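## Task

Scene 2, using the log. W06 sits in N1 and its lid went to LP2. W09 sits in N2 and its lid went to LP1. N06 sits in N3 and its lid went to LP3. After a dispenser abort, auto-recover moved the LP3 lid onto N3, then the watchdog stopped it. The lids are identified only through the log. Goal: each plate carries its own lid, fully down, in its original nest, followed by a press of CONTINUE. If the scene contradicts the log, press CALL, and all plates and lids must end exactly as they started. Any press of RETRY, CONTINUE or SKIP fails the task while labware is gripped, or while a plate at a nest is not seated or a lid there is not down on a plate. Nothing may rely on the robot to stay put. Finish with the gripper released and moved away, though contact with the panel housing, CALL or the required key is acceptable.

## Robot and tools

Robot: a single six-joint arm (big_yam) with one parallel two-finger gripper. The only camera is cam_wrist (504x504), mounted on the wrist. The operator PANEL is to the robot's left (+y). Facing it, its keys from left to right are RETRY (white), CONTINUE (green), SKIP (yellow) and CALL (blue). The first three are go keys: the job closes as soon as one of them goes down. After CALL, the job closes when you stop acting. A key counts as pressed only when it is pushed in until it latches. A wrong or early go key is generally worse than no press at all. The deck has labels for nests (N) and lid parks (LP), but their positions follow no pattern.

Frames. Result poses are in the scene frame, in metres. The origin is on the table top directly under the arm base. +z is up, and +y is to the left when looking along +x. Orientation is given as the quaternion end_effector_quat_wxyz. end_effector_position is the point between the finger pads, about 1 cm behind the fingertips. The fingers point along the gripper's +z axis and close along its y axis. The reported position may be off, more so at long reach. The base may be tilted relative to the table.

execute_actions: takes "actions", a list that is empty or holds exactly one item. An empty list returns the current state with pictures. {"rows": [...], "steps": n} runs 10 to 15 control steps of 1/30 s each (15 if omitted). Each row covers one step, and the last row repeats if there are fewer rows than steps. {"steps": n} alone is a wait of up to 300 steps, counted from the last result. The optional "pictures": true adds images.

A row is one list of 7 numbers, each in [-1, 1]: dx, dy, dz, rx, ry, rz, opening. The first six are an offset, not a pose. They are expressed in the gripper's own axes and measured from the gripper pose in the last result that showed one. Before any such result, and in the second and later calls within one reply, they are measured from where the hand is when the action starts. Every row is measured from that same base, not from the previous row. The scale is 1.0 = 0.6 m for translation and 1.0 = 180 degrees for rotation, and rx, ry, rz form a single rotation vector. Opening is absolute: +1 is fully open (0.094 m) and -1 is closed. All-zero offsets do not hold the arm still; they drive it back to the base pose, and the arm tends to sag.

move: "target" is one 7-number row with the same meaning: an offset in gripper axes from the last shown pose, with an absolute opening. "speed" is the top speed in m/s, from 0.002 to 0.5 (default 0.25); turning is capped at twice that value in rad/s. The path is a straight line lasting 0.5 to 10 s, with no slowing for obstacles. The opening is applied at the start. The result has a "move:" line reporting how it ended (done, off_target, moving, held, fault), which limits were active (paced = the pose was clipped, held = some steps were blocked), and the distance to the target.

wait: "seconds", from 0 to 10. zoom_image: "camera" must be "cam_wrist", and "region" is [x0, y0, x1, y1] in pixels from the top-left, at most 504x504. read_manual: optional "section", only "licences". finished_scene: "scene" is 1 or 2, ends that scene and cannot be undone.

Control details. Each step, the commanded pose is clipped to within 70 mm and 16 degrees of the measured pose. When position and orientation conflict, position wins. Results are taken 10 steps before an action ends. Those steps, plus your thinking time, run before the next action, and the simulation keeps running while you reply. Moves often end a centimetre or more off, usually too low, so re-aim upward to hold height. Very small commanded moves of a few mm may do nothing. Pushing again against a rigid object with the same small offset adds no force, but against something that yields it goes deeper.

Result lines. Joint positions and Joint velocities list waist, shoulder, elbow, wrist pitch, wrist yaw, wrist roll (rad, rad/s), then the finger gap (m). Joint torques follow the same order without the gripper and are noisy and offset. grip_measured is the opening on the command scale. To hold an object, command about 0.03 below grip_measured. HELD marks steps that the clearance check altered, and "pose unreachable" reports such a change. "Hand target" is the pose the controller is currently driving toward. FAULT, MOTOR HOT (from 85 °C) and OVER-TEMPERATURE (at 100 °C, the arm drops) indicate stops.

Avoid the following: knocking anything off the table, dropping or slamming labware, fast impacts, and hard presses. Also avoid holding loads for a long time, since the motors heat. Never press a go key while gripping something or while a plate or lid is not properly seated. Release the gripper and back away before finishing.

Each tool is called as name(argument=value, ...), one argument or row to a line, values as JSON.

## Session

move(
  target=[0,0,-0.2,0,0,0,1],
)

Scene clock: 1.40 s of 9600.00 s.
end_effector_position=(+0.5425, +0.4073, +0.3339) grip_measured=+1.000 end_effector_quat_wxyz=(+0.498, +0.051, +0.732, -0.462)
Joint positions: [ 0.792  1.265  1.594 -1.368  1.25   1.384  0.094]
Joint velocities: [ 0.005 -0.005 -0.037 -0.002 -0.051  0.037  0.   ]
Joint torques (N m, as the arm reports them, + toward a larger angle): [ -4.03 -20.56   9.47  -0.68   0.75   0.22]
Motor temperatures (°C, as the motors report them): [21 22 24 22 20 22]
Hand target: +0.550, +0.412, +0.331; +0.503, +0.059, +0.729, -0.460
Off the commanded pose: 0.011 m, 1 deg.
move: off_target

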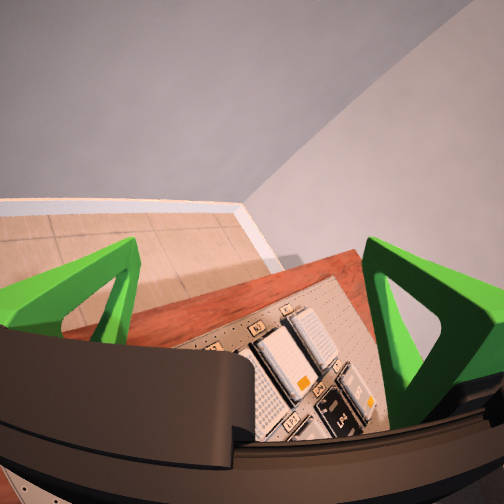

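move(
  target=[0.44,-0.297,0.36,-0.324,0.349,-0.036,1],
)

move(
  target=[0,-0.05,0.14,0,0,0.5,1],
  speed=0.4,
)

zoom_image(
  camera="cam_wrist",
  region=[150,170,370,350],
)

move(
  target=[-0.22,0,0,0,0,0,1],
)

zoom_image(
  camera="cam_wrist",
  region=[150,170,370,350],
)

move(
  target=[-0.2,0,0,0,0,0,1],
)

zoom_image(
  camera="cam_wrist",
  region=[150,170,370,350],
)

Scene clock: 6.03 s of 9600.00 s.
end_effector_position=(+0.4607, +0.0443, +0.2379) grip_measured=+1.000 end_effector_quat_wxyz=(-0.002, +0.002, +1.000, -0.012)
Joint positions: [-0.252  1.39   0.877 -0.609 -0.956 -0.013  0.094]
Joint velocities: [-0.015 -0.005 -0.002 -0.007  0.037 -0.066  0.   ]
Joint torques (N m, as the arm reports them, + toward a larger angle): [-11.51  -8.15   4.08   0.03  -0.04  -0.09]
Motor temperatures (°C, as the motors report them): [21 22 24 22 20 22]
Hand target: +0.468, +0.045, +0.241; +0.000, -0.006, +1.000, -0.012
Off the commanded pose: 0.014 m, 1 deg.
Kept back: nothing.
move: off_target

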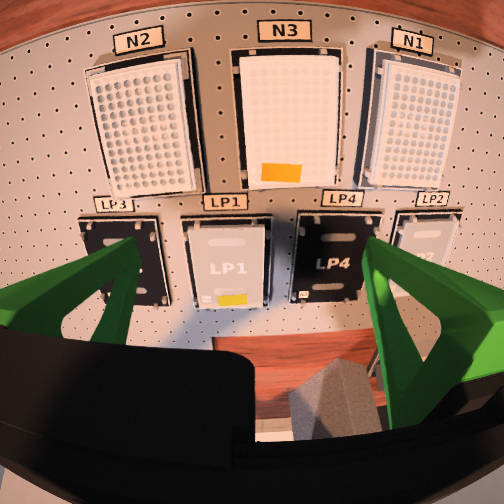

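Scene clock: 8.70 s of 9600.00 s.
end_effector_position=(+0.4660, +0.0119, +0.1639) grip_measured=+1.000 end_effector_quat_wxyz=(+0.013, +0.703, +0.711, -0.006)
Joint positions: [-0.149  1.565  0.863 -0.276 -0.901  1.713  0.094]
Joint velocities: [-0.015 -0.005 -0.012 -0.007  0.095  0.022  0.   ]
Joint torques (N m, as the arm reports them, + toward a larger angle): [-11.52  -8.38   0.5    1.14   0.25   0.28]
Motor temperatures (°C, as the motors report them): [22 22 24 22 20 22]
Hand target: +0.459, +0.011, +0.155; +0.005, +0.709, +0.705, -0.010
Off the commanded pose: 0.011 m, 1 deg.
Kept back: nothing.
move: off_target

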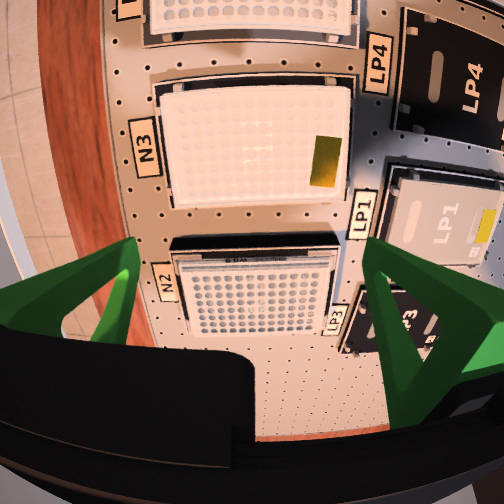

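Region (150, 170, 370, 350) of cam_wrist's 504x504 image, scaled by 2.291, with more detail than that image has; it fills the top 412 rows of this view, and the rest is white.

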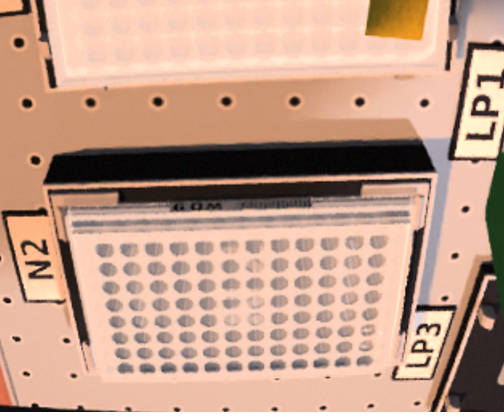

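Scene clock: 9.83 s of 9600.00 s.
end_effector_position=(+0.4628, -0.1237, +0.1703) grip_measured=+1.000 end_effector_quat_wxyz=(+0.017, +0.709, +0.705, -0.007)
Joint positions: [-0.331  1.876  0.975 -0.292 -0.979  1.462  0.094]
Joint velocities: [ 0.024 -0.005  0.002 -0.007  0.007 -0.051  0.   ]
Joint torques (N m, as the arm reports them, + toward a larger angle): [-15.99  -9.22   2.28  -0.12   0.06  -0.1 ]
Motor temperatures (°C, as the motors report them): [22 22 24 22 20 22]
Hand target: +0.468, -0.122, +0.170; +0.015, +0.703, +0.711, -0.006
Off the commanded pose: 0.007 m, 1 deg.
Kept back: nothing.
move: done

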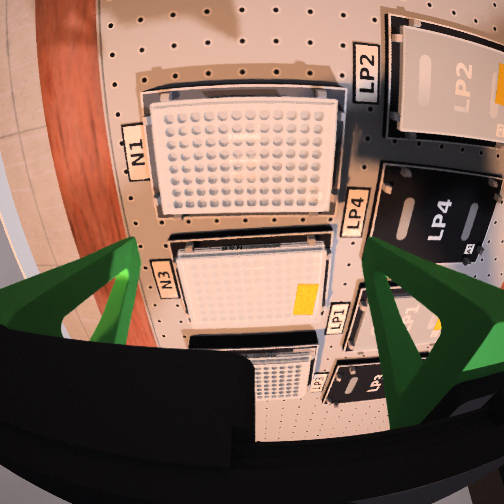

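Region (150, 170, 370, 350) of cam_wrist's 504x504 image, scaled by 2.291, with more detail than that image has; it fills the top 412 rows of this view, and the rest is white.

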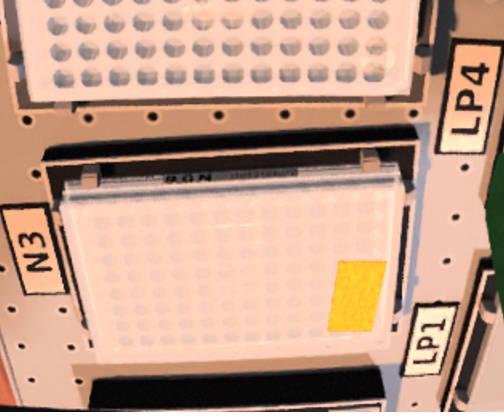

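Scene clock: 10.93 s of 9600.00 s.
end_effector_position=(+0.4555, -0.2469, +0.1777) grip_measured=+1.000 end_effector_quat_wxyz=(+0.022, +0.717, +0.697, -0.008)
Joint positions: [-0.47   2.166  1.172 -0.393 -1.011  1.248  0.094]
Joint velocities: [-0.005 -0.005 -0.012 -0.012  0.081 -0.037  0.   ]
Joint torques (N m, as the arm reports them, + toward a larger angle): [-18.79 -10.35   2.89   0.3    0.1   -0.09]
Motor temperatures (°C, as the motors report them): [22 22 24 22 20 22]
Hand target: +0.462, -0.245, +0.176; +0.019, +0.709, +0.705, -0.007
Off the commanded pose: 0.008 m, 1 deg.
Kept back: nothing.
move: done

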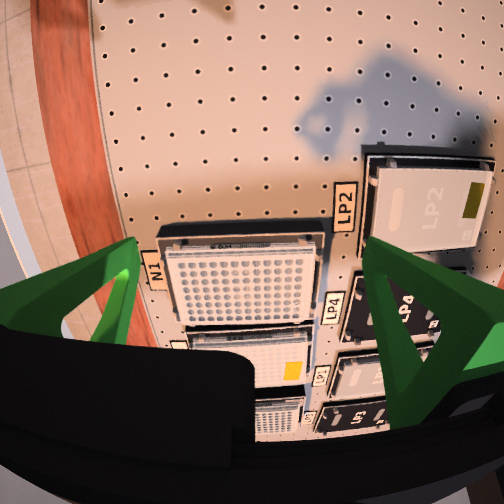

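Region (150, 170, 370, 350) of cam_wrist's 504x504 image, scaled by 2.291, with more detail than that image has; it fills the top 412 rows of this view, and the rest is white.

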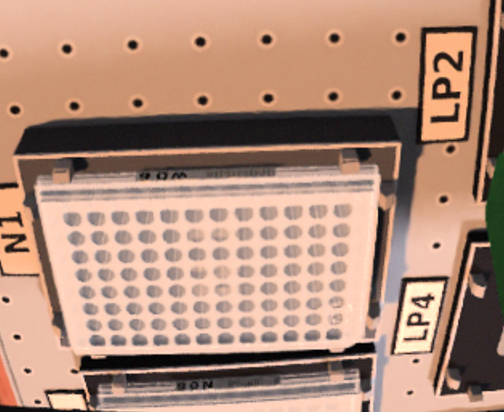

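zoom_image(
  camera="cam_wrist",
  region=[195,230,285,270],
)

move(
  target=[0.1,-0.3,0.17,-0.006,0.016,-0.509,1],
  speed=0.35,
)

Region (195, 230, 285, 270) of cam_wrist's 504x504 image, scaled by 5.600, with more detail than that image has.

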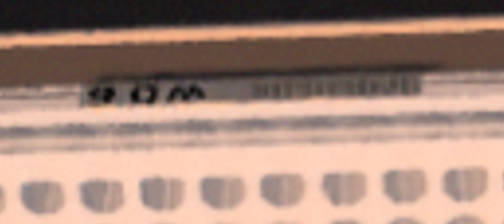

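Scene clock: 14.10 s of 9600.00 s.
end_effector_position=(+0.2886, -0.1892, +0.0744) grip_measured=+1.000 end_effector_quat_wxyz=(+0.006, +0.006, +1.000, +0.003)
Joint positions: [-0.247  2.287  0.723  0.479 -0.983  0.028  0.094]
Joint velocities: [ 0.005  0.005 -0.017  0.022  0.037  0.007  0.   ]
Joint torques (N m, as the arm reports them, + toward a larger angle): [-13.29  -5.86  -3.99   1.25   0.15  -0.1 ]
Motor temperatures (°C, as the motors report them): [22 22 24 22 20 22]
Hand target: +0.277, -0.186, +0.070; -0.002, +0.000, +1.000, +0.004
Off the commanded pose: 0.011 m, 1 deg.
Kept back: nothing.
move: off_target

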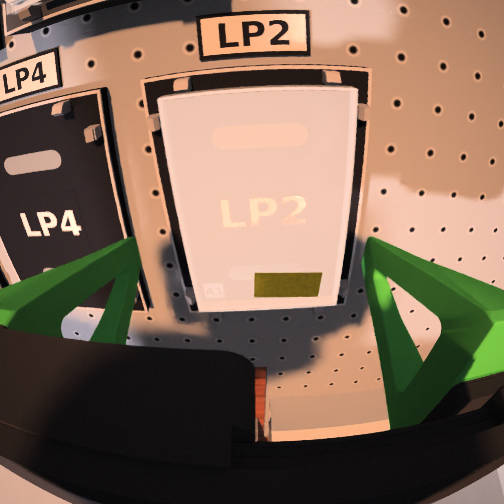

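move(
  target=[0.015,-0.007,0.045,0.004,0.004,-0.024,1],
  speed=0.04,
)

Scene clock: 15.57 s of 9600.00 s.
end_effector_position=(+0.2828, -0.1941, +0.0546) grip_measured=+1.000 end_effector_quat_wxyz=(+0.004, -0.024, +1.000, -0.006)
Joint positions: [-0.205  2.338  0.738  0.56  -0.945  0.027  0.094]
Joint velocities: [-0.005 -0.005  0.002  0.007 -0.037 -0.007  0.   ]
Joint torques (N m, as the arm reports them, + toward a larger angle): [-13.57  -4.91  -2.78   1.16   0.12   0.02]
Motor temperatures (°C, as the motors report them): [22 22 24 22 20 22]
Hand target: +0.279, -0.193, +0.047; -0.000, -0.031, +1.000, -0.003
Off the commanded pose: 0.008 m, 1 deg.
Kept back: nothing.
move: done

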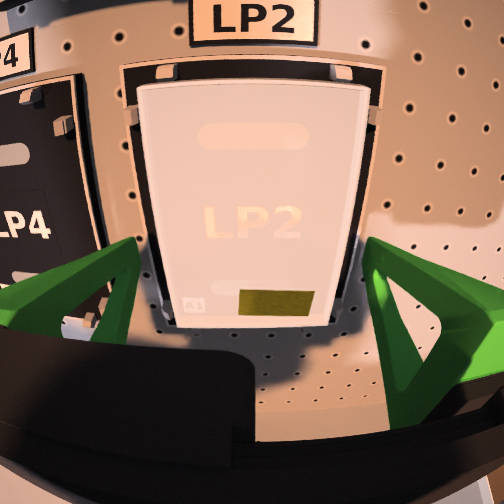

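move(
  target=[0.005,0.002,0.043,0,0.002,0,1],
  speed=0.03,
)

move(
  target=[0,0,0,0,0,0,0.755],
)

move(
  target=[0,0,-0.11,0,0,0,0.755],
  speed=0.08,
)

move(
  target=[-0.31,0.1,-0.01,0,0.004,0,0.755],
  speed=0.15,
)

Scene clock: 17.17 s of 9600.00 s.
end_effector_position=(+0.2833, -0.1943, +0.0361) grip_measured=+1.000 end_effector_quat_wxyz=(+0.005, -0.026, +1.000, -0.008)
Joint positions: [-0.162  2.372  0.759  0.624 -0.918  0.085  0.094]
Joint velocities: [-0.005 -0.015 -0.017 -0.007  0.007  0.051  0.   ]
Joint torques (N m, as the arm reports them, + toward a larger angle): [-13.31  -5.28  -3.22   1.15   0.12   0.21]
Motor temperatures (°C, as the motors report them): [22 22 24 22 20 22]
Hand target: +0.279, -0.193, +0.029; +0.001, -0.024, +1.000, -0.005
Off the commanded pose: 0.008 m, 1 deg.
Kept back: nothing.
move: done

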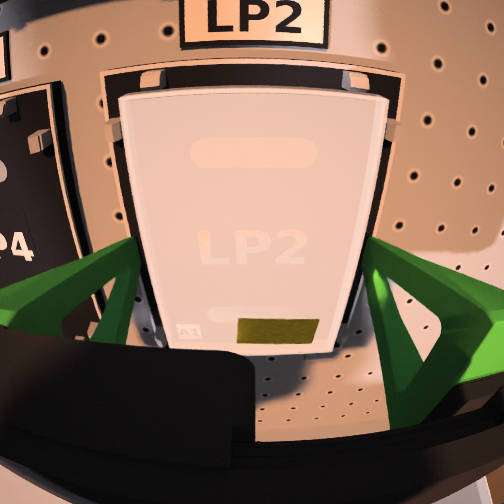

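Scene clock: 17.67 s of 9600.00 s.
end_effector_position=(+0.2833, -0.1943, +0.0361) grip_measured=+0.781 end_effector_quat_wxyz=(+0.005, -0.026, +1.000, -0.008)
Joint positions: [-0.162  2.372  0.759  0.624 -0.918  0.085  0.084]
Joint velocities: [ 0.015  0.005 -0.007  0.027  0.051 -0.022 -0.   ]
Joint torques (N m, as the arm reports them, + toward a larger angle): [-14.55  -6.16  -3.77   0.77   0.02   0.05]
Motor temperatures (°C, as the motors report them): [22 22 24 22 20 22]
Hand target: +0.283, -0.194, +0.036; +0.005, -0.026, +1.000, -0.008
Off the commanded pose: 0.000 m, 0 deg.
Kept back: nothing.
move: done

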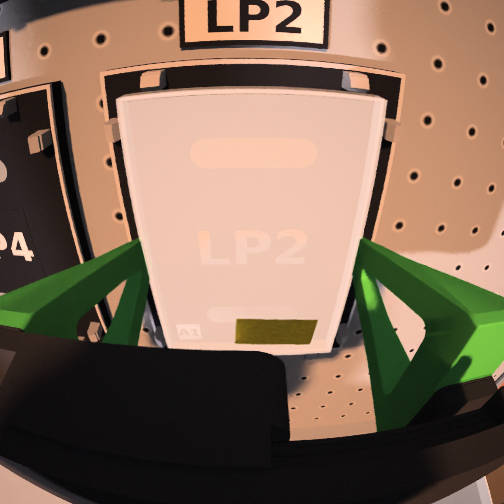

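Scene clock: 18.93 s of 9600.00 s.
end_effector_position=(+0.2871, -0.1959, +0.0986) grip_measured=+0.781 end_effector_quat_wxyz=(+0.008, -0.025, +1.000, -0.010)
Joint positions: [-0.308  2.248  0.705  0.384 -0.984 -0.126  0.084]
Joint velocities: [-0.005 -0.005  0.027  0.002  0.051  0.022 -0.001]
Joint torques (N m, as the arm reports them, + toward a larger angle): [-16.06  -7.77  -3.44   0.14  -0.08  -0.09]
Motor temperatures (°C, as the motors report them): [22 22 24 22 20 22]
Hand target: +0.284, -0.193, +0.103; +0.006, -0.027, +1.000, -0.010
Off the commanded pose: 0.006 m, 0 deg.
Kept back: nothing.
move: done

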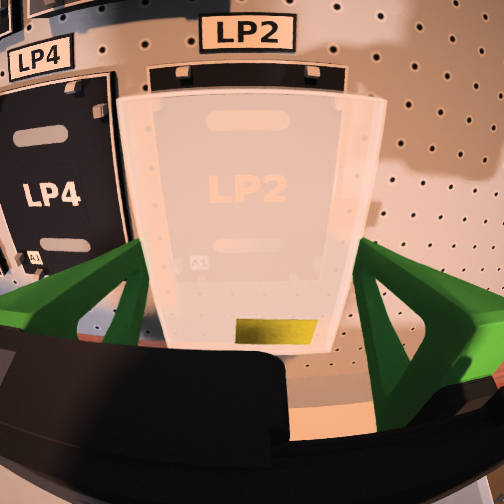

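Scene clock: 20.60 s of 9600.00 s.
end_effector_position=(+0.4723, -0.1327, +0.1091) grip_measured=+0.781 end_effector_quat_wxyz=(+0.009, -0.030, +0.999, -0.012)
Joint positions: [-0.235  1.991  1.021 -0.091 -0.948 -0.017  0.084]
Joint velocities: [-0.005 -0.015  0.012  0.002 -0.051  0.037  0.   ]
Joint torques (N m, as the arm reports them, + toward a larger angle): [-16.82 -10.86   0.09  -0.21   0.16   0.2 ]
Motor temperatures (°C, as the motors report them): [22 22 24 22 20 22]
Hand target: +0.470, -0.125, +0.103; +0.001, -0.024, +1.000, -0.009
Off the commanded pose: 0.007 m, 1 deg.
Kept back: nothing.
move: done

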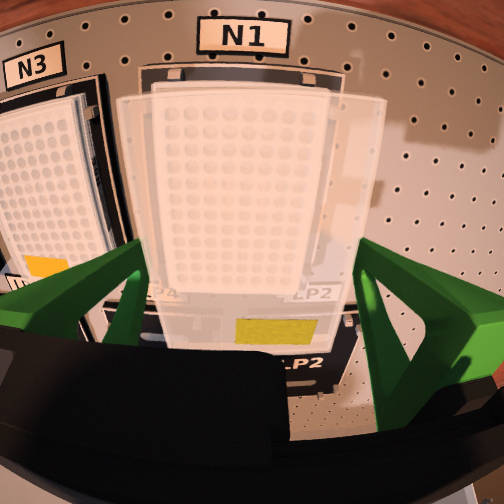

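move(
  target=[0.013,0.016,0.065,-0.004,0.006,0.016,0.75],
  speed=0.04,
)

Scene clock: 22.20 s of 9600.00 s.
end_effector_position=(+0.4674, -0.1250, +0.0799) grip_measured=+0.781 end_effector_quat_wxyz=(+0.004, -0.007, +1.000, -0.008)
Joint positions: [-0.179  2.022  1.021 -0.01  -0.928  0.097  0.084]
Joint velocities: [-0.015  0.005 -0.007  0.002  0.007  0.037  0.   ]
Joint torques (N m, as the arm reports them, + toward a larger angle): [-15.94  -8.24   0.13   1.32   0.16   0.18]
Motor temperatures (°C, as the motors report them): [22 22 24 22 20 22]
Hand target: +0.464, -0.125, +0.070; -0.001, -0.004, +1.000, -0.006
Off the commanded pose: 0.011 m, 1 deg.
Kept back: nothing.
move: off_target

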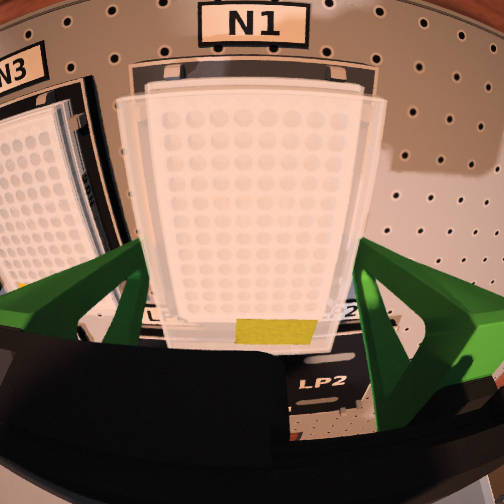

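move(
  target=[0.005,0.001,0.047,-0.001,0.003,0.002,0.75],
  speed=0.04,
)

Scene clock: 23.47 s of 9600.00 s.
end_effector_position=(+0.4669, -0.1257, +0.0615) grip_measured=+0.781 end_effector_quat_wxyz=(+0.004, -0.006, +1.000, -0.009)
Joint positions: [-0.15   2.053  1.034  0.038 -0.911  0.138  0.084]
Joint velocities: [ 0.005 -0.015  0.012 -0.022 -0.037 -0.022 -0.001]
Joint torques (N m, as the arm reports them, + toward a larger angle): [-15.34  -8.41  -0.16   1.28   0.14   0.2 ]
Motor temperatures (°C, as the motors report them): [22 22 24 22 20 22]
Hand target: +0.464, -0.125, +0.052; -0.001, -0.004, +1.000, -0.006
Off the commanded pose: 0.010 m, 1 deg.
Kept back: nothing.
move: done

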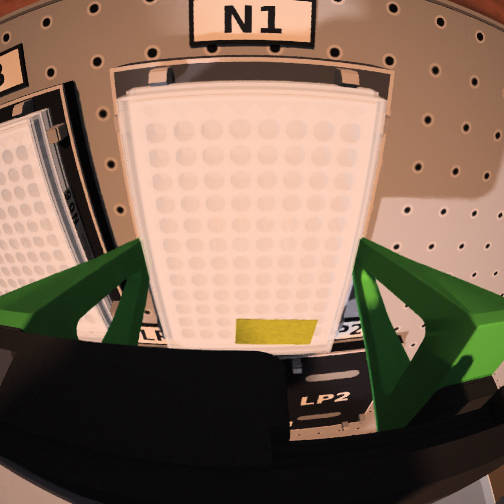

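move(
  target=[0.005,0.001,0.025,0,0.003,0,0.75],
  speed=0.04,
)

move(
  target=[0,0,0,0,0,0,1],
)

move(
  target=[0,0,-0.07,0,0,0,1],
  speed=0.08,
)

move(
  target=[0.31,0.33,-0.01,0,0.004,0,1],
  speed=0.2,
)

move(
  target=[0,0.004,0.05,0,0,0,1],
  speed=0.05,
)

Scene clock: 24.57 s of 9600.00 s.
end_effector_position=(+0.4684, -0.1269, +0.0610) grip_measured=+0.781 end_effector_quat_wxyz=(+0.006, -0.007, +1.000, -0.012)
Joint positions: [-0.149  2.054  1.035  0.045 -0.903  0.142  0.084]
Joint velocities: [ 0.005 -0.005 -0.017 -0.012  0.066  0.022 -0.   ]
Joint torques (N m, as the arm reports them, + toward a larger angle): [-15.5   -7.99   0.02   1.24   0.26   0.21]
Motor temperatures (°C, as the motors report them): [22 22 24 22 20 22]
Hand target: +0.464, -0.125, +0.047; -0.001, -0.006, +1.000, -0.009
Off the commanded pose: 0.015 m, 1 deg.
Kept back: nothing.
move: off_target

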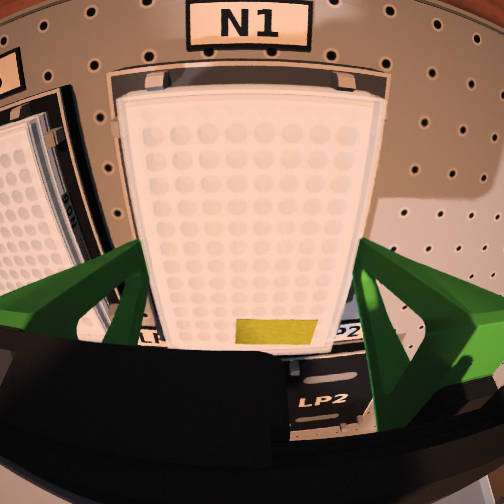

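Scene clock: 25.07 s of 9600.00 s.
end_effector_position=(+0.4684, -0.1269, +0.0610) grip_measured=+1.000 end_effector_quat_wxyz=(+0.006, -0.007, +1.000, -0.012)
Joint positions: [-0.149  2.054  1.035  0.045 -0.903  0.142  0.094]
Joint velocities: [-0.005 -0.005 -0.007 -0.017 -0.051 -0.022  0.   ]
Joint torques (N m, as the arm reports them, + toward a larger angle): [-17.36 -10.19  -0.66   0.38   0.07   0.04]
Motor temperatures (°C, as the motors report them): [22 22 24 22 20 22]
Hand target: +0.468, -0.127, +0.061; +0.006, -0.007, +1.000, -0.012
Off the commanded pose: 0.000 m, 0 deg.
Kept back: nothing.
move: done

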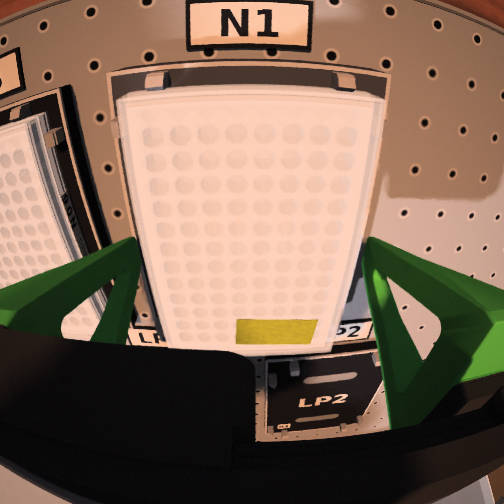

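Scene clock: 25.97 s of 9600.00 s.
end_effector_position=(+0.4703, -0.1273, +0.1002) grip_measured=+1.000 end_effector_quat_wxyz=(+0.009, -0.004, +1.000, -0.013)
Joint positions: [-0.213  1.991  1.012 -0.059 -0.935  0.065  0.094]
Joint velocities: [-0.024 -0.005  0.012  0.012 -0.037 -0.007  0.   ]
Joint torques (N m, as the arm reports them, + toward a larger angle): [-17.19 -11.31  -0.52   0.12  -0.02  -0.09]
Motor temperatures (°C, as the motors report them): [22 22 24 22 20 22]
Hand target: +0.468, -0.126, +0.103; +0.007, -0.007, +1.000, -0.013
Off the commanded pose: 0.004 m, 1 deg.
Kept back: nothing.
move: done

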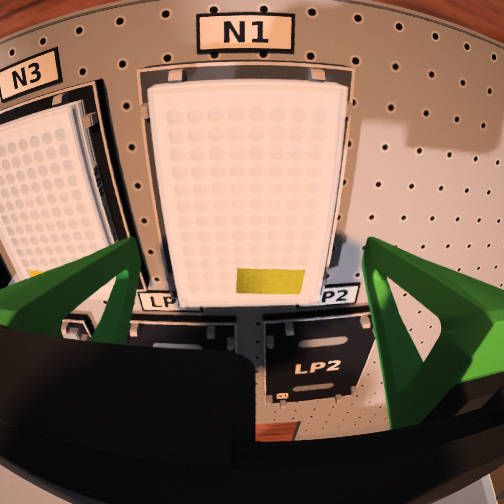

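Scene clock: 27.90 s of 9600.00 s.
end_effector_position=(+0.2870, +0.0724, +0.0932) grip_measured=+1.000 end_effector_quat_wxyz=(-0.001, -0.007, +1.000, -0.010)
Joint positions: [ 0.233  1.463  0.392  0.363 -0.654  0.529  0.094]
Joint velocities: [ 0.005 -0.005 -0.007 -0.027 -0.022 -0.007  0.   ]
Joint torques (N m, as the arm reports them, + toward a larger angle): [-6.78 -8.66 -4.69  1.03  0.21  0.2 ]
Motor temperatures (°C, as the motors report them): [22 22 24 22 20 22]
Hand target: +0.282, +0.073, +0.095; -0.000, -0.001, +1.000, -0.009
Off the commanded pose: 0.007 m, 1 deg.
Kept back: nothing.
move: done

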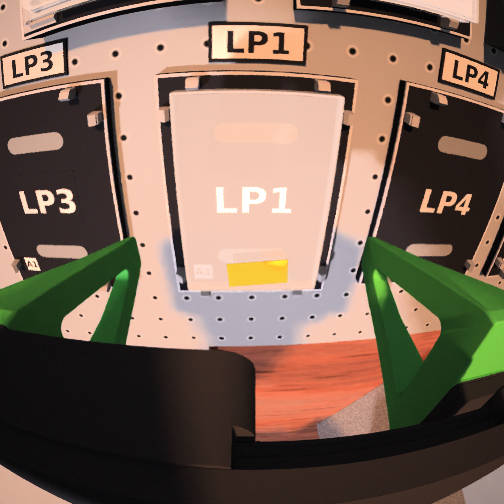

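Scene clock: 28.80 s of 9600.00 s.
end_effector_position=(+0.2875, +0.0726, +0.0678) grip_measured=+1.000 end_effector_quat_wxyz=(+0.000, -0.010, +1.000, -0.012)
Joint positions: [ 0.286  1.551  0.424  0.445 -0.608  0.565  0.094]
Joint velocities: [ 0.005 -0.015 -0.017 -0.022  0.022 -0.007  0.   ]
Joint torques (N m, as the arm reports them, + toward a larger angle): [-5.65 -6.65 -3.61  1.32  0.24  0.2 ]
Motor temperatures (°C, as the motors report them): [22 22 24 22 20 22]
Hand target: +0.286, +0.074, +0.063; -0.002, -0.007, +1.000, -0.009
Off the commanded pose: 0.005 m, 0 deg.
Kept back: nothing.
move: done

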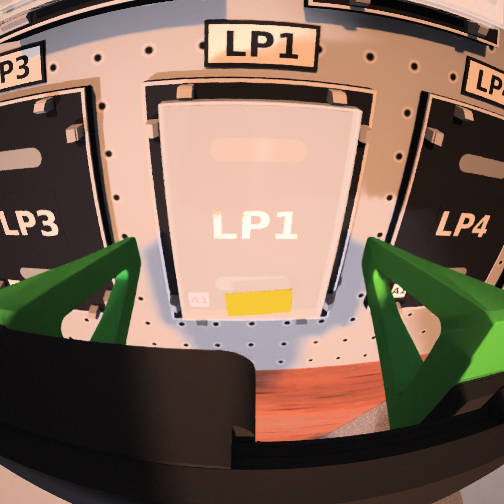

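move(
  target=[0.022,0,0.066,-0.003,0,0.016,1],
  speed=0.035,
)

Scene clock: 30.50 s of 9600.00 s.
end_effector_position=(+0.2764, +0.0693, +0.0344) grip_measured=+1.000 end_effector_quat_wxyz=(+0.003, +0.011, +1.000, -0.009)
Joint positions: [ 0.357  1.685  0.448  0.592 -0.553  0.663  0.094]
Joint velocities: [-0.005 -0.005 -0.027  0.012 -0.022  0.007  0.   ]
Joint torques (N m, as the arm reports them, + toward a larger angle): [-6.56 -6.78 -4.3   1.3   0.25  0.31]
Motor temperatures (°C, as the motors report them): [22 22 24 22 20 22]
Hand target: +0.274, +0.071, +0.028; -0.000, +0.016, +1.000, -0.007
Off the commanded pose: 0.007 m, 1 deg.
Kept back: nothing.
move: done

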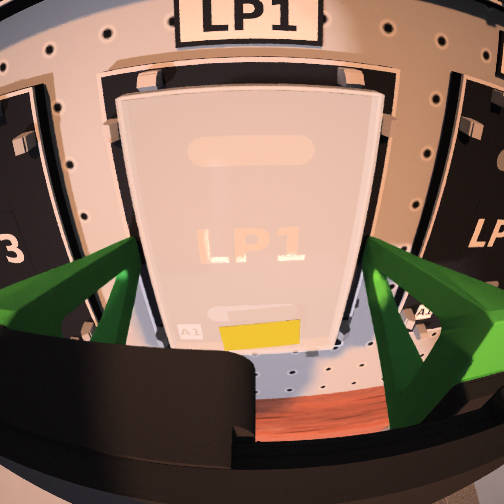

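move(
  target=[0,0,0,0,0,0,0.75],
)

move(
  target=[0,0,-0.13,0,0,0,0.75],
  speed=0.08,
)

move(
  target=[-0.29,0.115,0,0,0.004,-0.03,0.75],
  speed=0.15,
)

move(
  target=[0,-0.015,0.04,0.003,0.005,0,0.75],
  speed=0.04,
)

Scene clock: 31.80 s of 9600.00 s.
end_effector_position=(+0.2764, +0.0692, +0.0344) grip_measured=+0.778 end_effector_quat_wxyz=(+0.003, +0.011, +1.000, -0.009)
Joint positions: [ 0.357  1.685  0.448  0.592 -0.553  0.664  0.084]
Joint velocities: [-0.015 -0.005  0.002 -0.002  0.051  0.037 -0.   ]
Joint torques (N m, as the arm reports them, + toward a larger angle): [-6.98 -8.32 -5.13  0.74  0.11 -0.01]
Motor temperatures (°C, as the motors report them): [22 22 24 22 20 22]
Hand target: +0.276, +0.069, +0.034; +0.003, +0.011, +1.000, -0.009
Off the commanded pose: 0.000 m, 0 deg.
Kept back: nothing.
move: done

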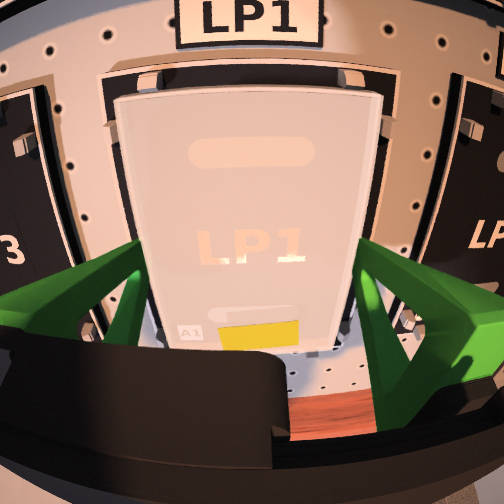

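Scene clock: 33.13 s of 9600.00 s.
end_effector_position=(+0.2850, +0.0765, +0.1088) grip_measured=+0.778 end_effector_quat_wxyz=(+0.009, +0.010, +1.000, -0.006)
Joint positions: [ 0.212  1.4    0.358  0.352 -0.666  0.562  0.084]
Joint velocities: [-0.005 -0.005  0.007  0.012 -0.022 -0.037  0.   ]
Joint torques (N m, as the arm reports them, + toward a larger angle): [-6.8  -8.43 -4.41  0.14  0.04 -0.09]
Motor temperatures (°C, as the motors report them): [22 22 24 22 20 22]
Hand target: +0.277, +0.072, +0.113; +0.004, +0.010, +1.000, -0.010
Off the commanded pose: 0.011 m, 1 deg.
Kept back: nothing.
move: off_target

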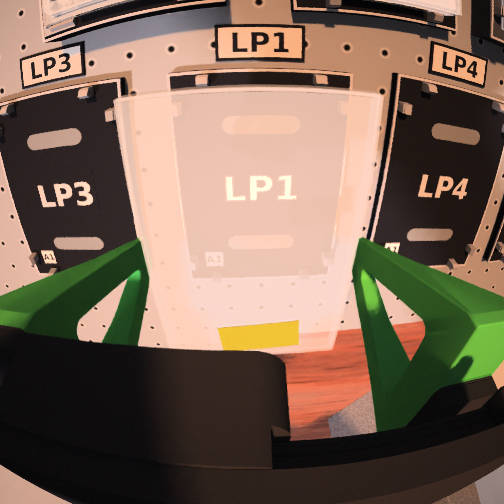

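Scene clock: 34.90 s of 9600.00 s.
end_effector_position=(+0.4619, +0.1536, +0.1128) grip_measured=+0.778 end_effector_quat_wxyz=(+0.010, -0.042, +0.999, -0.000)
Joint positions: [ 0.157  1.392  0.865 -0.182 -0.717  0.419  0.084]
Joint velocities: [ 0.005 -0.015  0.012 -0.037 -0.007 -0.022 -0.001]
Joint torques (N m, as the arm reports them, + toward a larger angle): [-10.55  -9.84   1.27   0.27  -0.04  -0.13]
Motor temperatures (°C, as the motors report them): [22 22 24 22 20 22]
Hand target: +0.460, +0.143, +0.110; +0.003, -0.037, +0.999, -0.006
Off the commanded pose: 0.012 m, 1 deg.
Kept back: nothing.
move: off_target

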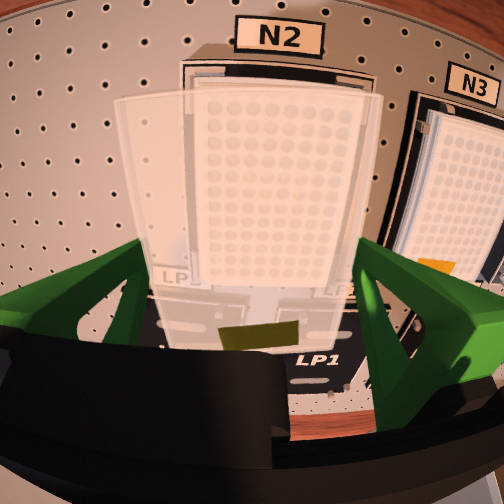

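Scene clock: 35.83 s of 9600.00 s.
end_effector_position=(+0.4612, +0.1412, +0.0967) grip_measured=+0.778 end_effector_quat_wxyz=(+0.004, -0.039, +0.999, -0.009)
Joint positions: [ 0.167  1.444  0.877 -0.162 -0.7    0.418  0.084]
Joint velocities: [-0.005 -0.005 -0.012 -0.022  0.081 -0.051 -0.001]
Joint torques (N m, as the arm reports them, + toward a larger angle): [ -8.76 -10.46   1.82   1.25   0.19   0.08]
Motor temperatures (°C, as the motors report them): [22 22 24 22 20 22]
Hand target: +0.463, +0.144, +0.089; +0.002, -0.042, +0.999, -0.005
Off the commanded pose: 0.009 m, 1 deg.
Kept back: nothing.
move: done

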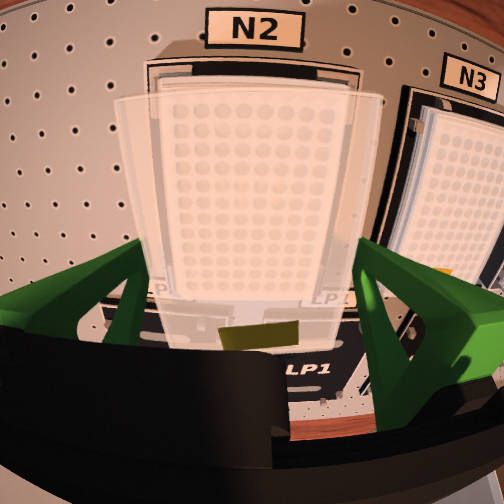

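move(
  target=[0.002,0.003,0.047,-0.002,0.002,0.014,0.75],
  speed=0.04,
)

Scene clock: 37.13 s of 9600.00 s.
end_effector_position=(+0.4594, +0.1399, +0.0766) grip_measured=+0.778 end_effector_quat_wxyz=(+0.003, -0.019, +1.000, -0.008)
Joint positions: [ 0.197  1.489  0.887 -0.113 -0.68   0.481  0.084]
Joint velocities: [ 0.005 -0.005 -0.007 -0.002 -0.007 -0.007  0.001]
Joint torques (N m, as the arm reports them, + toward a larger angle): [ -9.65 -11.15   1.24   1.41   0.21   0.17]
Motor temperatures (°C, as the motors report them): [22 22 24 22 20 22]
Hand target: +0.460, +0.142, +0.069; +0.000, -0.016, +1.000, -0.005
Off the commanded pose: 0.009 m, 0 deg.
Kept back: nothing.
move: done

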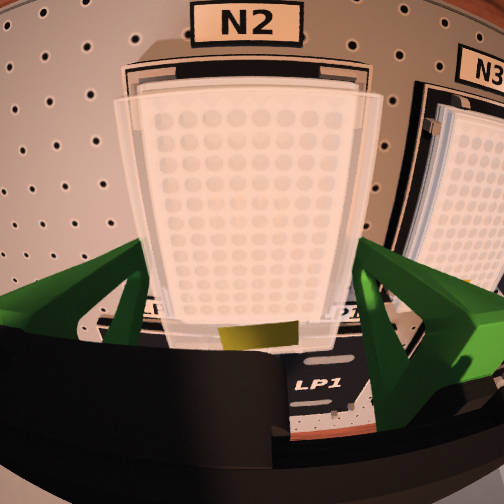

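move(
  target=[0.002,0.005,0.048,-0.002,0.002,0,0.75],
  speed=0.04,
)

Scene clock: 38.33 s of 9600.00 s.
end_effector_position=(+0.4592, +0.1402, +0.0589) grip_measured=+0.778 end_effector_quat_wxyz=(+0.003, -0.022, +1.000, -0.008)
Joint positions: [ 0.223  1.528  0.901 -0.074 -0.659  0.499  0.084]
Joint velocities: [-0.015 -0.005  0.012 -0.017 -0.022 -0.037  0.   ]
Joint torques (N m, as the arm reports them, + toward a larger angle): [ -9.25 -10.02   1.13   1.5    0.15   0.2 ]
Motor temperatures (°C, as the motors report them): [22 22 24 22 20 22]
Hand target: +0.458, +0.142, +0.048; -0.001, -0.019, +1.000, -0.005
Off the commanded pose: 0.011 m, 1 deg.
Kept back: nothing.
move: off_target

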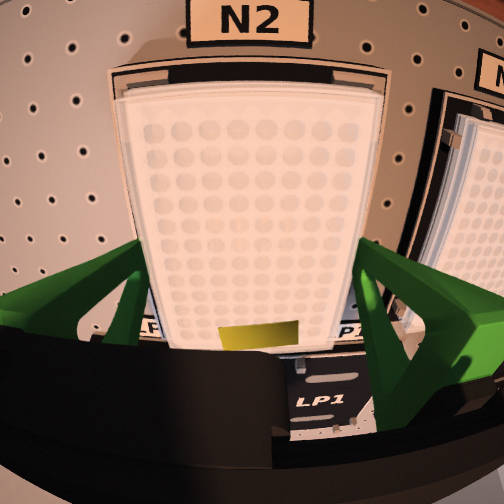

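move(
  target=[0,0,0,0,0,0,1],
)

move(
  target=[0,0,-0.1,0,0,0,1],
  speed=0.1,
)

move(
  target=[0,-0.4,0,0,0,0.51,1],
  speed=0.35,
)

move(
  target=[-0.35,-0.45,-0.13,0,0,0,-1],
)

Scene clock: 39.33 s of 9600.00 s.
end_effector_position=(+0.4592, +0.1402, +0.0589) grip_measured=+1.000 end_effector_quat_wxyz=(+0.003, -0.022, +1.000, -0.008)
Joint positions: [ 0.223  1.528  0.901 -0.074 -0.659  0.499  0.094]
Joint velocities: [-0.015 -0.005 -0.002 -0.002  0.081  0.007  0.   ]
Joint torques (N m, as the arm reports them, + toward a larger angle): [-10.44 -13.02  -0.09   0.82   0.12   0.04]
Motor temperatures (°C, as the motors report them): [22 22 24 22 20 22]
Hand target: +0.459, +0.140, +0.059; +0.003, -0.022, +1.000, -0.008
Off the commanded pose: 0.000 m, 0 deg.
Kept back: nothing.
move: done

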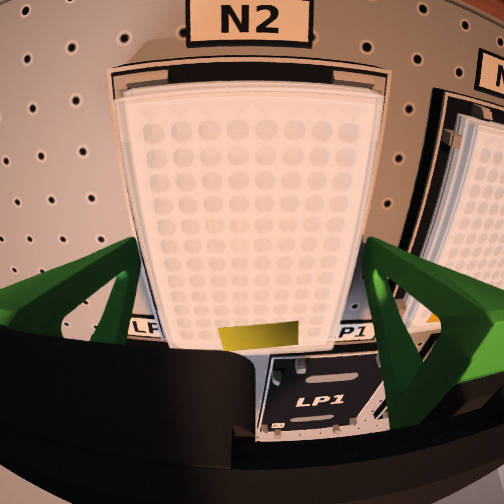

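Scene clock: 40.30 s of 9600.00 s.
end_effector_position=(+0.4625, +0.1443, +0.1159) grip_measured=+1.000 end_effector_quat_wxyz=(+0.006, -0.019, +1.000, -0.007)
Joint positions: [ 0.14   1.399  0.869 -0.207 -0.722  0.437  0.094]
Joint velocities: [-0.005 -0.005  0.007  0.002 -0.022 -0.022  0.   ]
Joint torques (N m, as the arm reports them, + toward a larger angle): [ -9.91 -13.09   0.5    0.25  -0.08  -0.11]
Motor temperatures (°C, as the motors report them): [22 22 24 22 20 22]
Hand target: +0.459, +0.142, +0.119; +0.003, -0.022, +1.000, -0.009
Off the commanded pose: 0.006 m, 0 deg.
Kept back: nothing.
move: done

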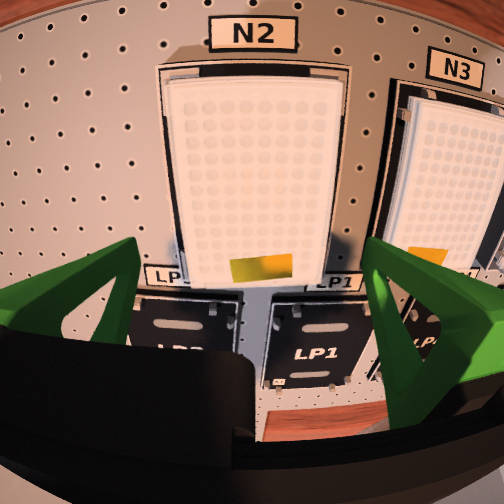

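Scene clock: 43.20 s of 9600.00 s.
end_effector_position=(+0.4703, -0.0937, +0.1248) grip_measured=+1.000 end_effector_quat_wxyz=(+0.011, +0.697, +0.717, -0.003)
Joint positions: [-0.217  1.878  0.966 -0.141 -0.943  1.602  0.094]
Joint velocities: [-0.015  0.005 -0.012 -0.002 -0.007  0.007  0.   ]
Joint torques (N m, as the arm reports them, + toward a larger angle): [-16.94  -8.46   1.14   0.68   0.04   0.16]
Motor temperatures (°C, as the motors report them): [22 22 24 22 20 22]
Hand target: +0.473, -0.098, +0.125; +0.013, +0.703, +0.711, -0.001
Off the commanded pose: 0.006 m, 1 deg.
Kept back: nothing.
move: done

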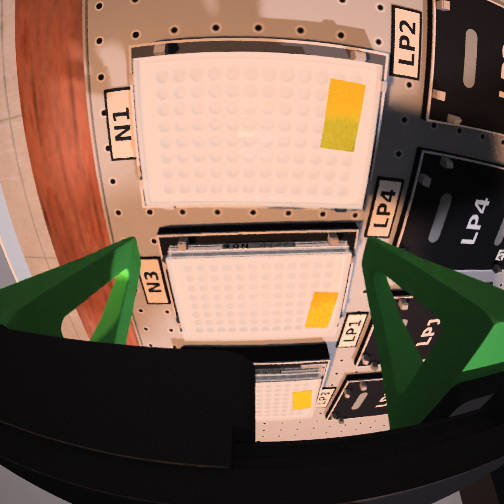

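Scene clock: 45.33 s of 9600.00 s.
end_effector_position=(+0.2027, -0.3116, +0.2151) grip_measured=-0.982 end_effector_quat_wxyz=(+0.025, +0.703, +0.711, -0.008)
Joint positions: [-0.807  2.442  0.893 -0.356 -0.985  0.594  0.001]
Joint velocities: [-0.005 -0.005  0.002 -0.002  0.022 -0.051  0.001]
Joint torques (N m, as the arm reports them, + toward a larger angle): [-15.18  -7.72   3.32   0.32   0.15  -0.12]
Motor temperatures (°C, as the motors report them): [22 22 24 22 20 22]
Hand target: +0.206, -0.315, +0.213; +0.021, +0.696, +0.717, -0.008
Off the commanded pose: 0.011 m, 2 deg.
Kept back: nothing.
move: off_target

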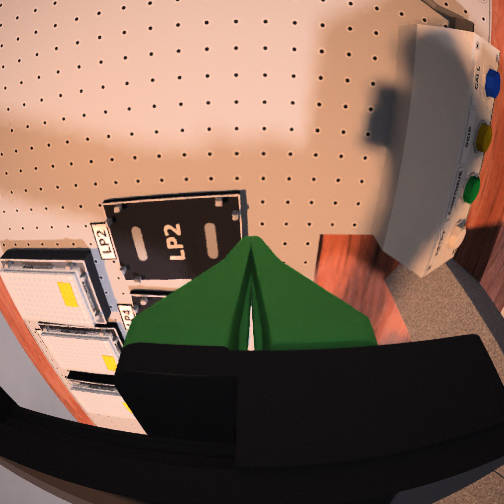

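Green is at about (-0.01, -0.29).

move(
  target=[0.03,-0.4,0.06,0,0.02,0.5,-1],
)

Scene clock: 49.37 s of 9600.00 s.
end_effector_position=(-0.0396, -0.2959, +0.1809) grip_measured=-0.982 end_effector_quat_wxyz=(+0.015, +0.999, +0.013, +0.028)
Joint positions: [-1.37   2.962  0.874 -0.36  -0.683  1.448  0.001]
Joint velocities: [ 0.005 -0.005  0.007  0.002 -0.051 -0.007  0.   ]
Joint torques (N m, as the arm reports them, + toward a larger angle): [ -8.88 -11.39   4.31  -0.04   0.19   0.23]
Motor temperatures (°C, as the motors report them): [22 22 24 22 20 22]
Hand target: -0.043, -0.301, +0.178; +0.013, +1.000, +0.002, +0.028
Off the commanded pose: 0.009 m, 2 deg.
Kept back: nothing.
move: done

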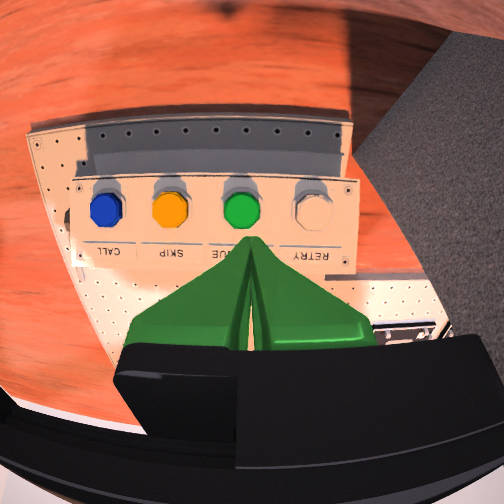

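move(
  target=[0.025,0.012,0.11,0,0,0,-1],
  speed=0.08,
)

Scene clock: 51.23 s of 9600.00 s.
end_effector_position=(-0.0127, -0.3075, +0.1192) grip_measured=-0.982 end_effector_quat_wxyz=(+0.014, +0.999, +0.024, +0.035)
Joint positions: [-0.981  3.042  0.869  0.043 -0.959  1.856  0.001]
Joint velocities: [-0.015 -0.005 -0.012 -0.007 -0.037  0.081  0.   ]
Joint torques (N m, as the arm reports them, + toward a larger angle): [-9.96 -7.65 -0.71  1.25  0.07  0.17]
Motor temperatures (°C, as the motors report them): [22 22 24 22 20 22]
Hand target: -0.019, -0.301, +0.115; +0.009, +0.999, +0.015, +0.032
Off the commanded pose: 0.009 m, 1 deg.
Kept back: nothing.
move: done

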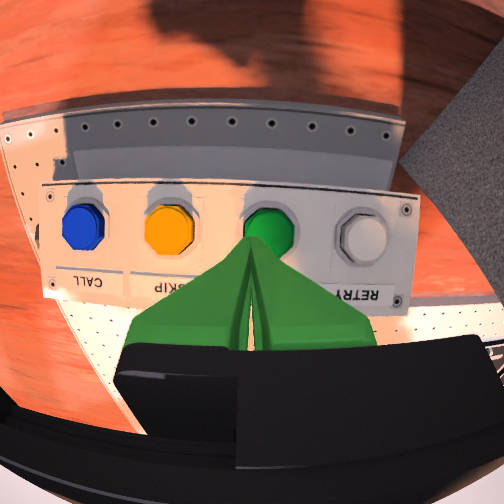

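move(
  target=[0,-0.026,0.025,0,0,-0.03,-1],
  speed=0.04,
)

move(
  target=[0.015,-0.008,0.05,0,0,-0.03,-1],
  speed=0.03,
)

Scene clock: 53.33 s of 9600.00 s.
end_effector_position=(-0.0045, -0.3001, +0.1087) grip_measured=-0.982 end_effector_quat_wxyz=(+0.021, +0.996, +0.082, +0.040)
Joint positions: [-0.887  3.046  0.826  0.24  -1.01   1.91   0.001]
Joint velocities: [-0.005  0.005  0.012  0.017 -0.007  0.095 -0.   ]
Joint torques (N m, as the arm reports them, + toward a larger angle): [-9.33 -7.33 -2.05  1.1   0.01  0.16]
Motor temperatures (°C, as the motors report them): [22 22 24 22 20 22]
Hand target: -0.012, -0.291, +0.104; +0.013, +0.997, +0.071, +0.035
Off the commanded pose: 0.012 m, 2 deg.
Kept back: nothing.
move: off_target

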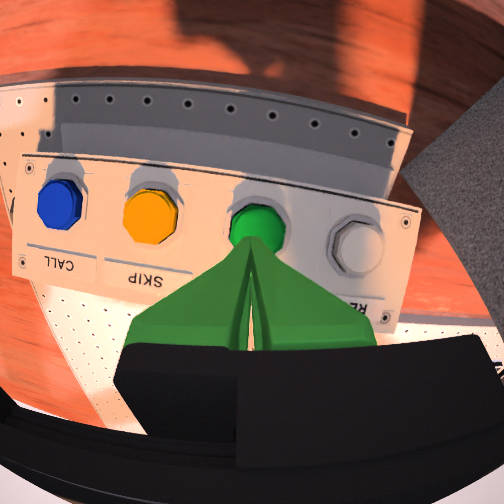

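Scene clock: 55.13 s of 9600.00 s.
end_effector_position=(+0.0130, -0.3068, +0.0944) grip_measured=-0.983 end_effector_quat_wxyz=(+0.036, +0.990, +0.128, +0.047)
Joint positions: [-0.763  3.058  0.808  0.526 -1.047  2.096  0.001]
Joint velocities: [-0.024 -0.015 -0.007 -0.017 -0.051  0.007 -0.001]
Joint torques (N m, as the arm reports them, + toward a larger angle): [-6.13 -4.56 -1.47  1.33 -1.22  0.19]
Motor temperatures (°C, as the motors report them): [22 22 24 22 20 22]
Hand target: +0.004, -0.294, +0.082; +0.008, +0.990, +0.134, +0.038
Off the commanded pose: 0.020 m, 2 deg.
joint sent to its limit — the command would take joint 6 (wrist roll) past its upper limit, so that joint was sent only as far as its limit.
Kept back: nothing.
move: off_target

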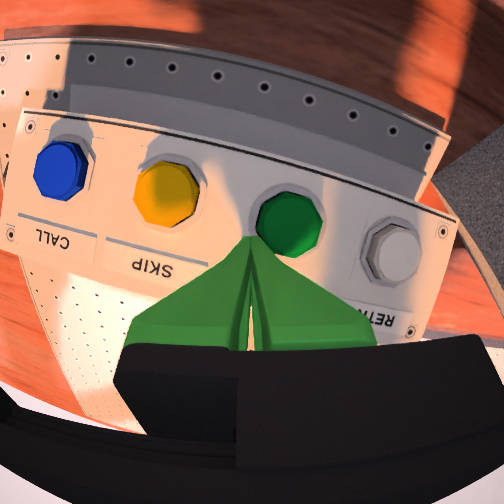

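Slid off; back out and re-aim with bias.

move(
  target=[-0.02,0,-0.045,0,0,-0.05,-1],
  speed=0.05,
)

move(
  target=[-0.015,-0.04,0,0,0,0,-1],
  speed=0.04,
)

Scene clock: 57.77 s of 9600.00 s.
end_effector_position=(-0.0073, -0.3037, +0.1171) grip_measured=-0.983 end_effector_quat_wxyz=(+0.038, +0.979, +0.195, +0.041)
Joint positions: [-0.95   3.04   0.826  0.192 -0.985  1.613  0.001]
Joint velocities: [-0.015 -0.005  0.002 -0.012 -0.051  0.022 -0.001]
Joint torques (N m, as the arm reports them, + toward a larger angle): [-11.72 -10.61  -0.01   0.23   0.22  -0.11]
Motor temperatures (°C, as the motors report them): [22 22 24 22 20 22]
Hand target: -0.002, -0.310, +0.121; +0.044, +0.977, +0.205, +0.043
Off the commanded pose: 0.008 m, 1 deg.
Kept back: nothing.
move: done

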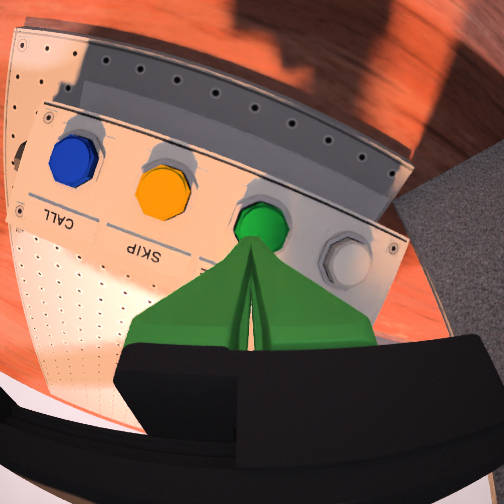

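Scene clock: 58.73 s of 9600.00 s.
end_effector_position=(-0.0192, -0.2896, +0.1168) grip_measured=-0.983 end_effector_quat_wxyz=(+0.039, +0.979, +0.194, +0.039)
Joint positions: [-0.98   3.058  0.797  0.202 -0.968  1.569  0.001]
Joint velocities: [-0.005  0.005  0.027 -0.022  0.022 -0.022  0.002]
Joint torques (N m, as the arm reports them, + toward a larger angle): [-11.16  -8.58  -1.11   1.31   0.21  -0.19]
Motor temperatures (°C, as the motors report them): [22 22 24 22 20 22]
Hand target: -0.025, -0.285, +0.115; +0.039, +0.979, +0.195, +0.041
Off the commanded pose: 0.008 m, 0 deg.
Kept back: nothing.
move: done

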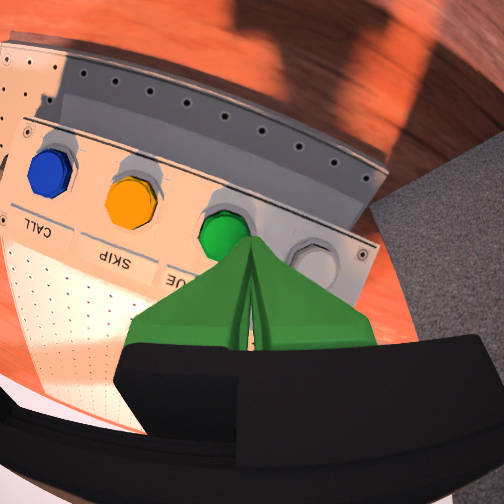

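move(
  target=[0.02,0.012,0.055,0,0,0,-1],
  speed=0.03,
)

Scene clock: 60.07 s of 9600.00 s.
end_effector_position=(+0.0032, -0.2978, +0.0946) grip_measured=-0.983 end_effector_quat_wxyz=(+0.041, +0.978, +0.198, +0.045)
Joint positions: [-0.776  3.078  0.788  0.552 -1.045  1.935  0.001]
Joint velocities: [-0.005  0.005  0.007  0.007  0.095 -0.007  0.   ]
Joint torques (N m, as the arm reports them, + toward a larger angle): no reading
Motor temperatures (°C, as the motors report them): [22 22 24 22 20 22]
Kept back: nothing.
move: unfinished (the scene ended)
The task's run has ended: the event that ends the task has happened.

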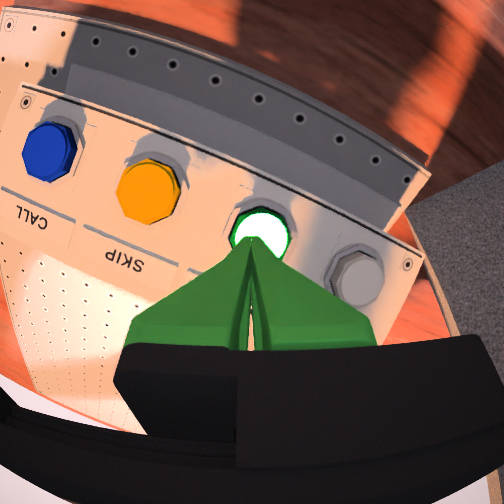

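finished_scene(
  scene=2,
)

The scene is finished: the task was done.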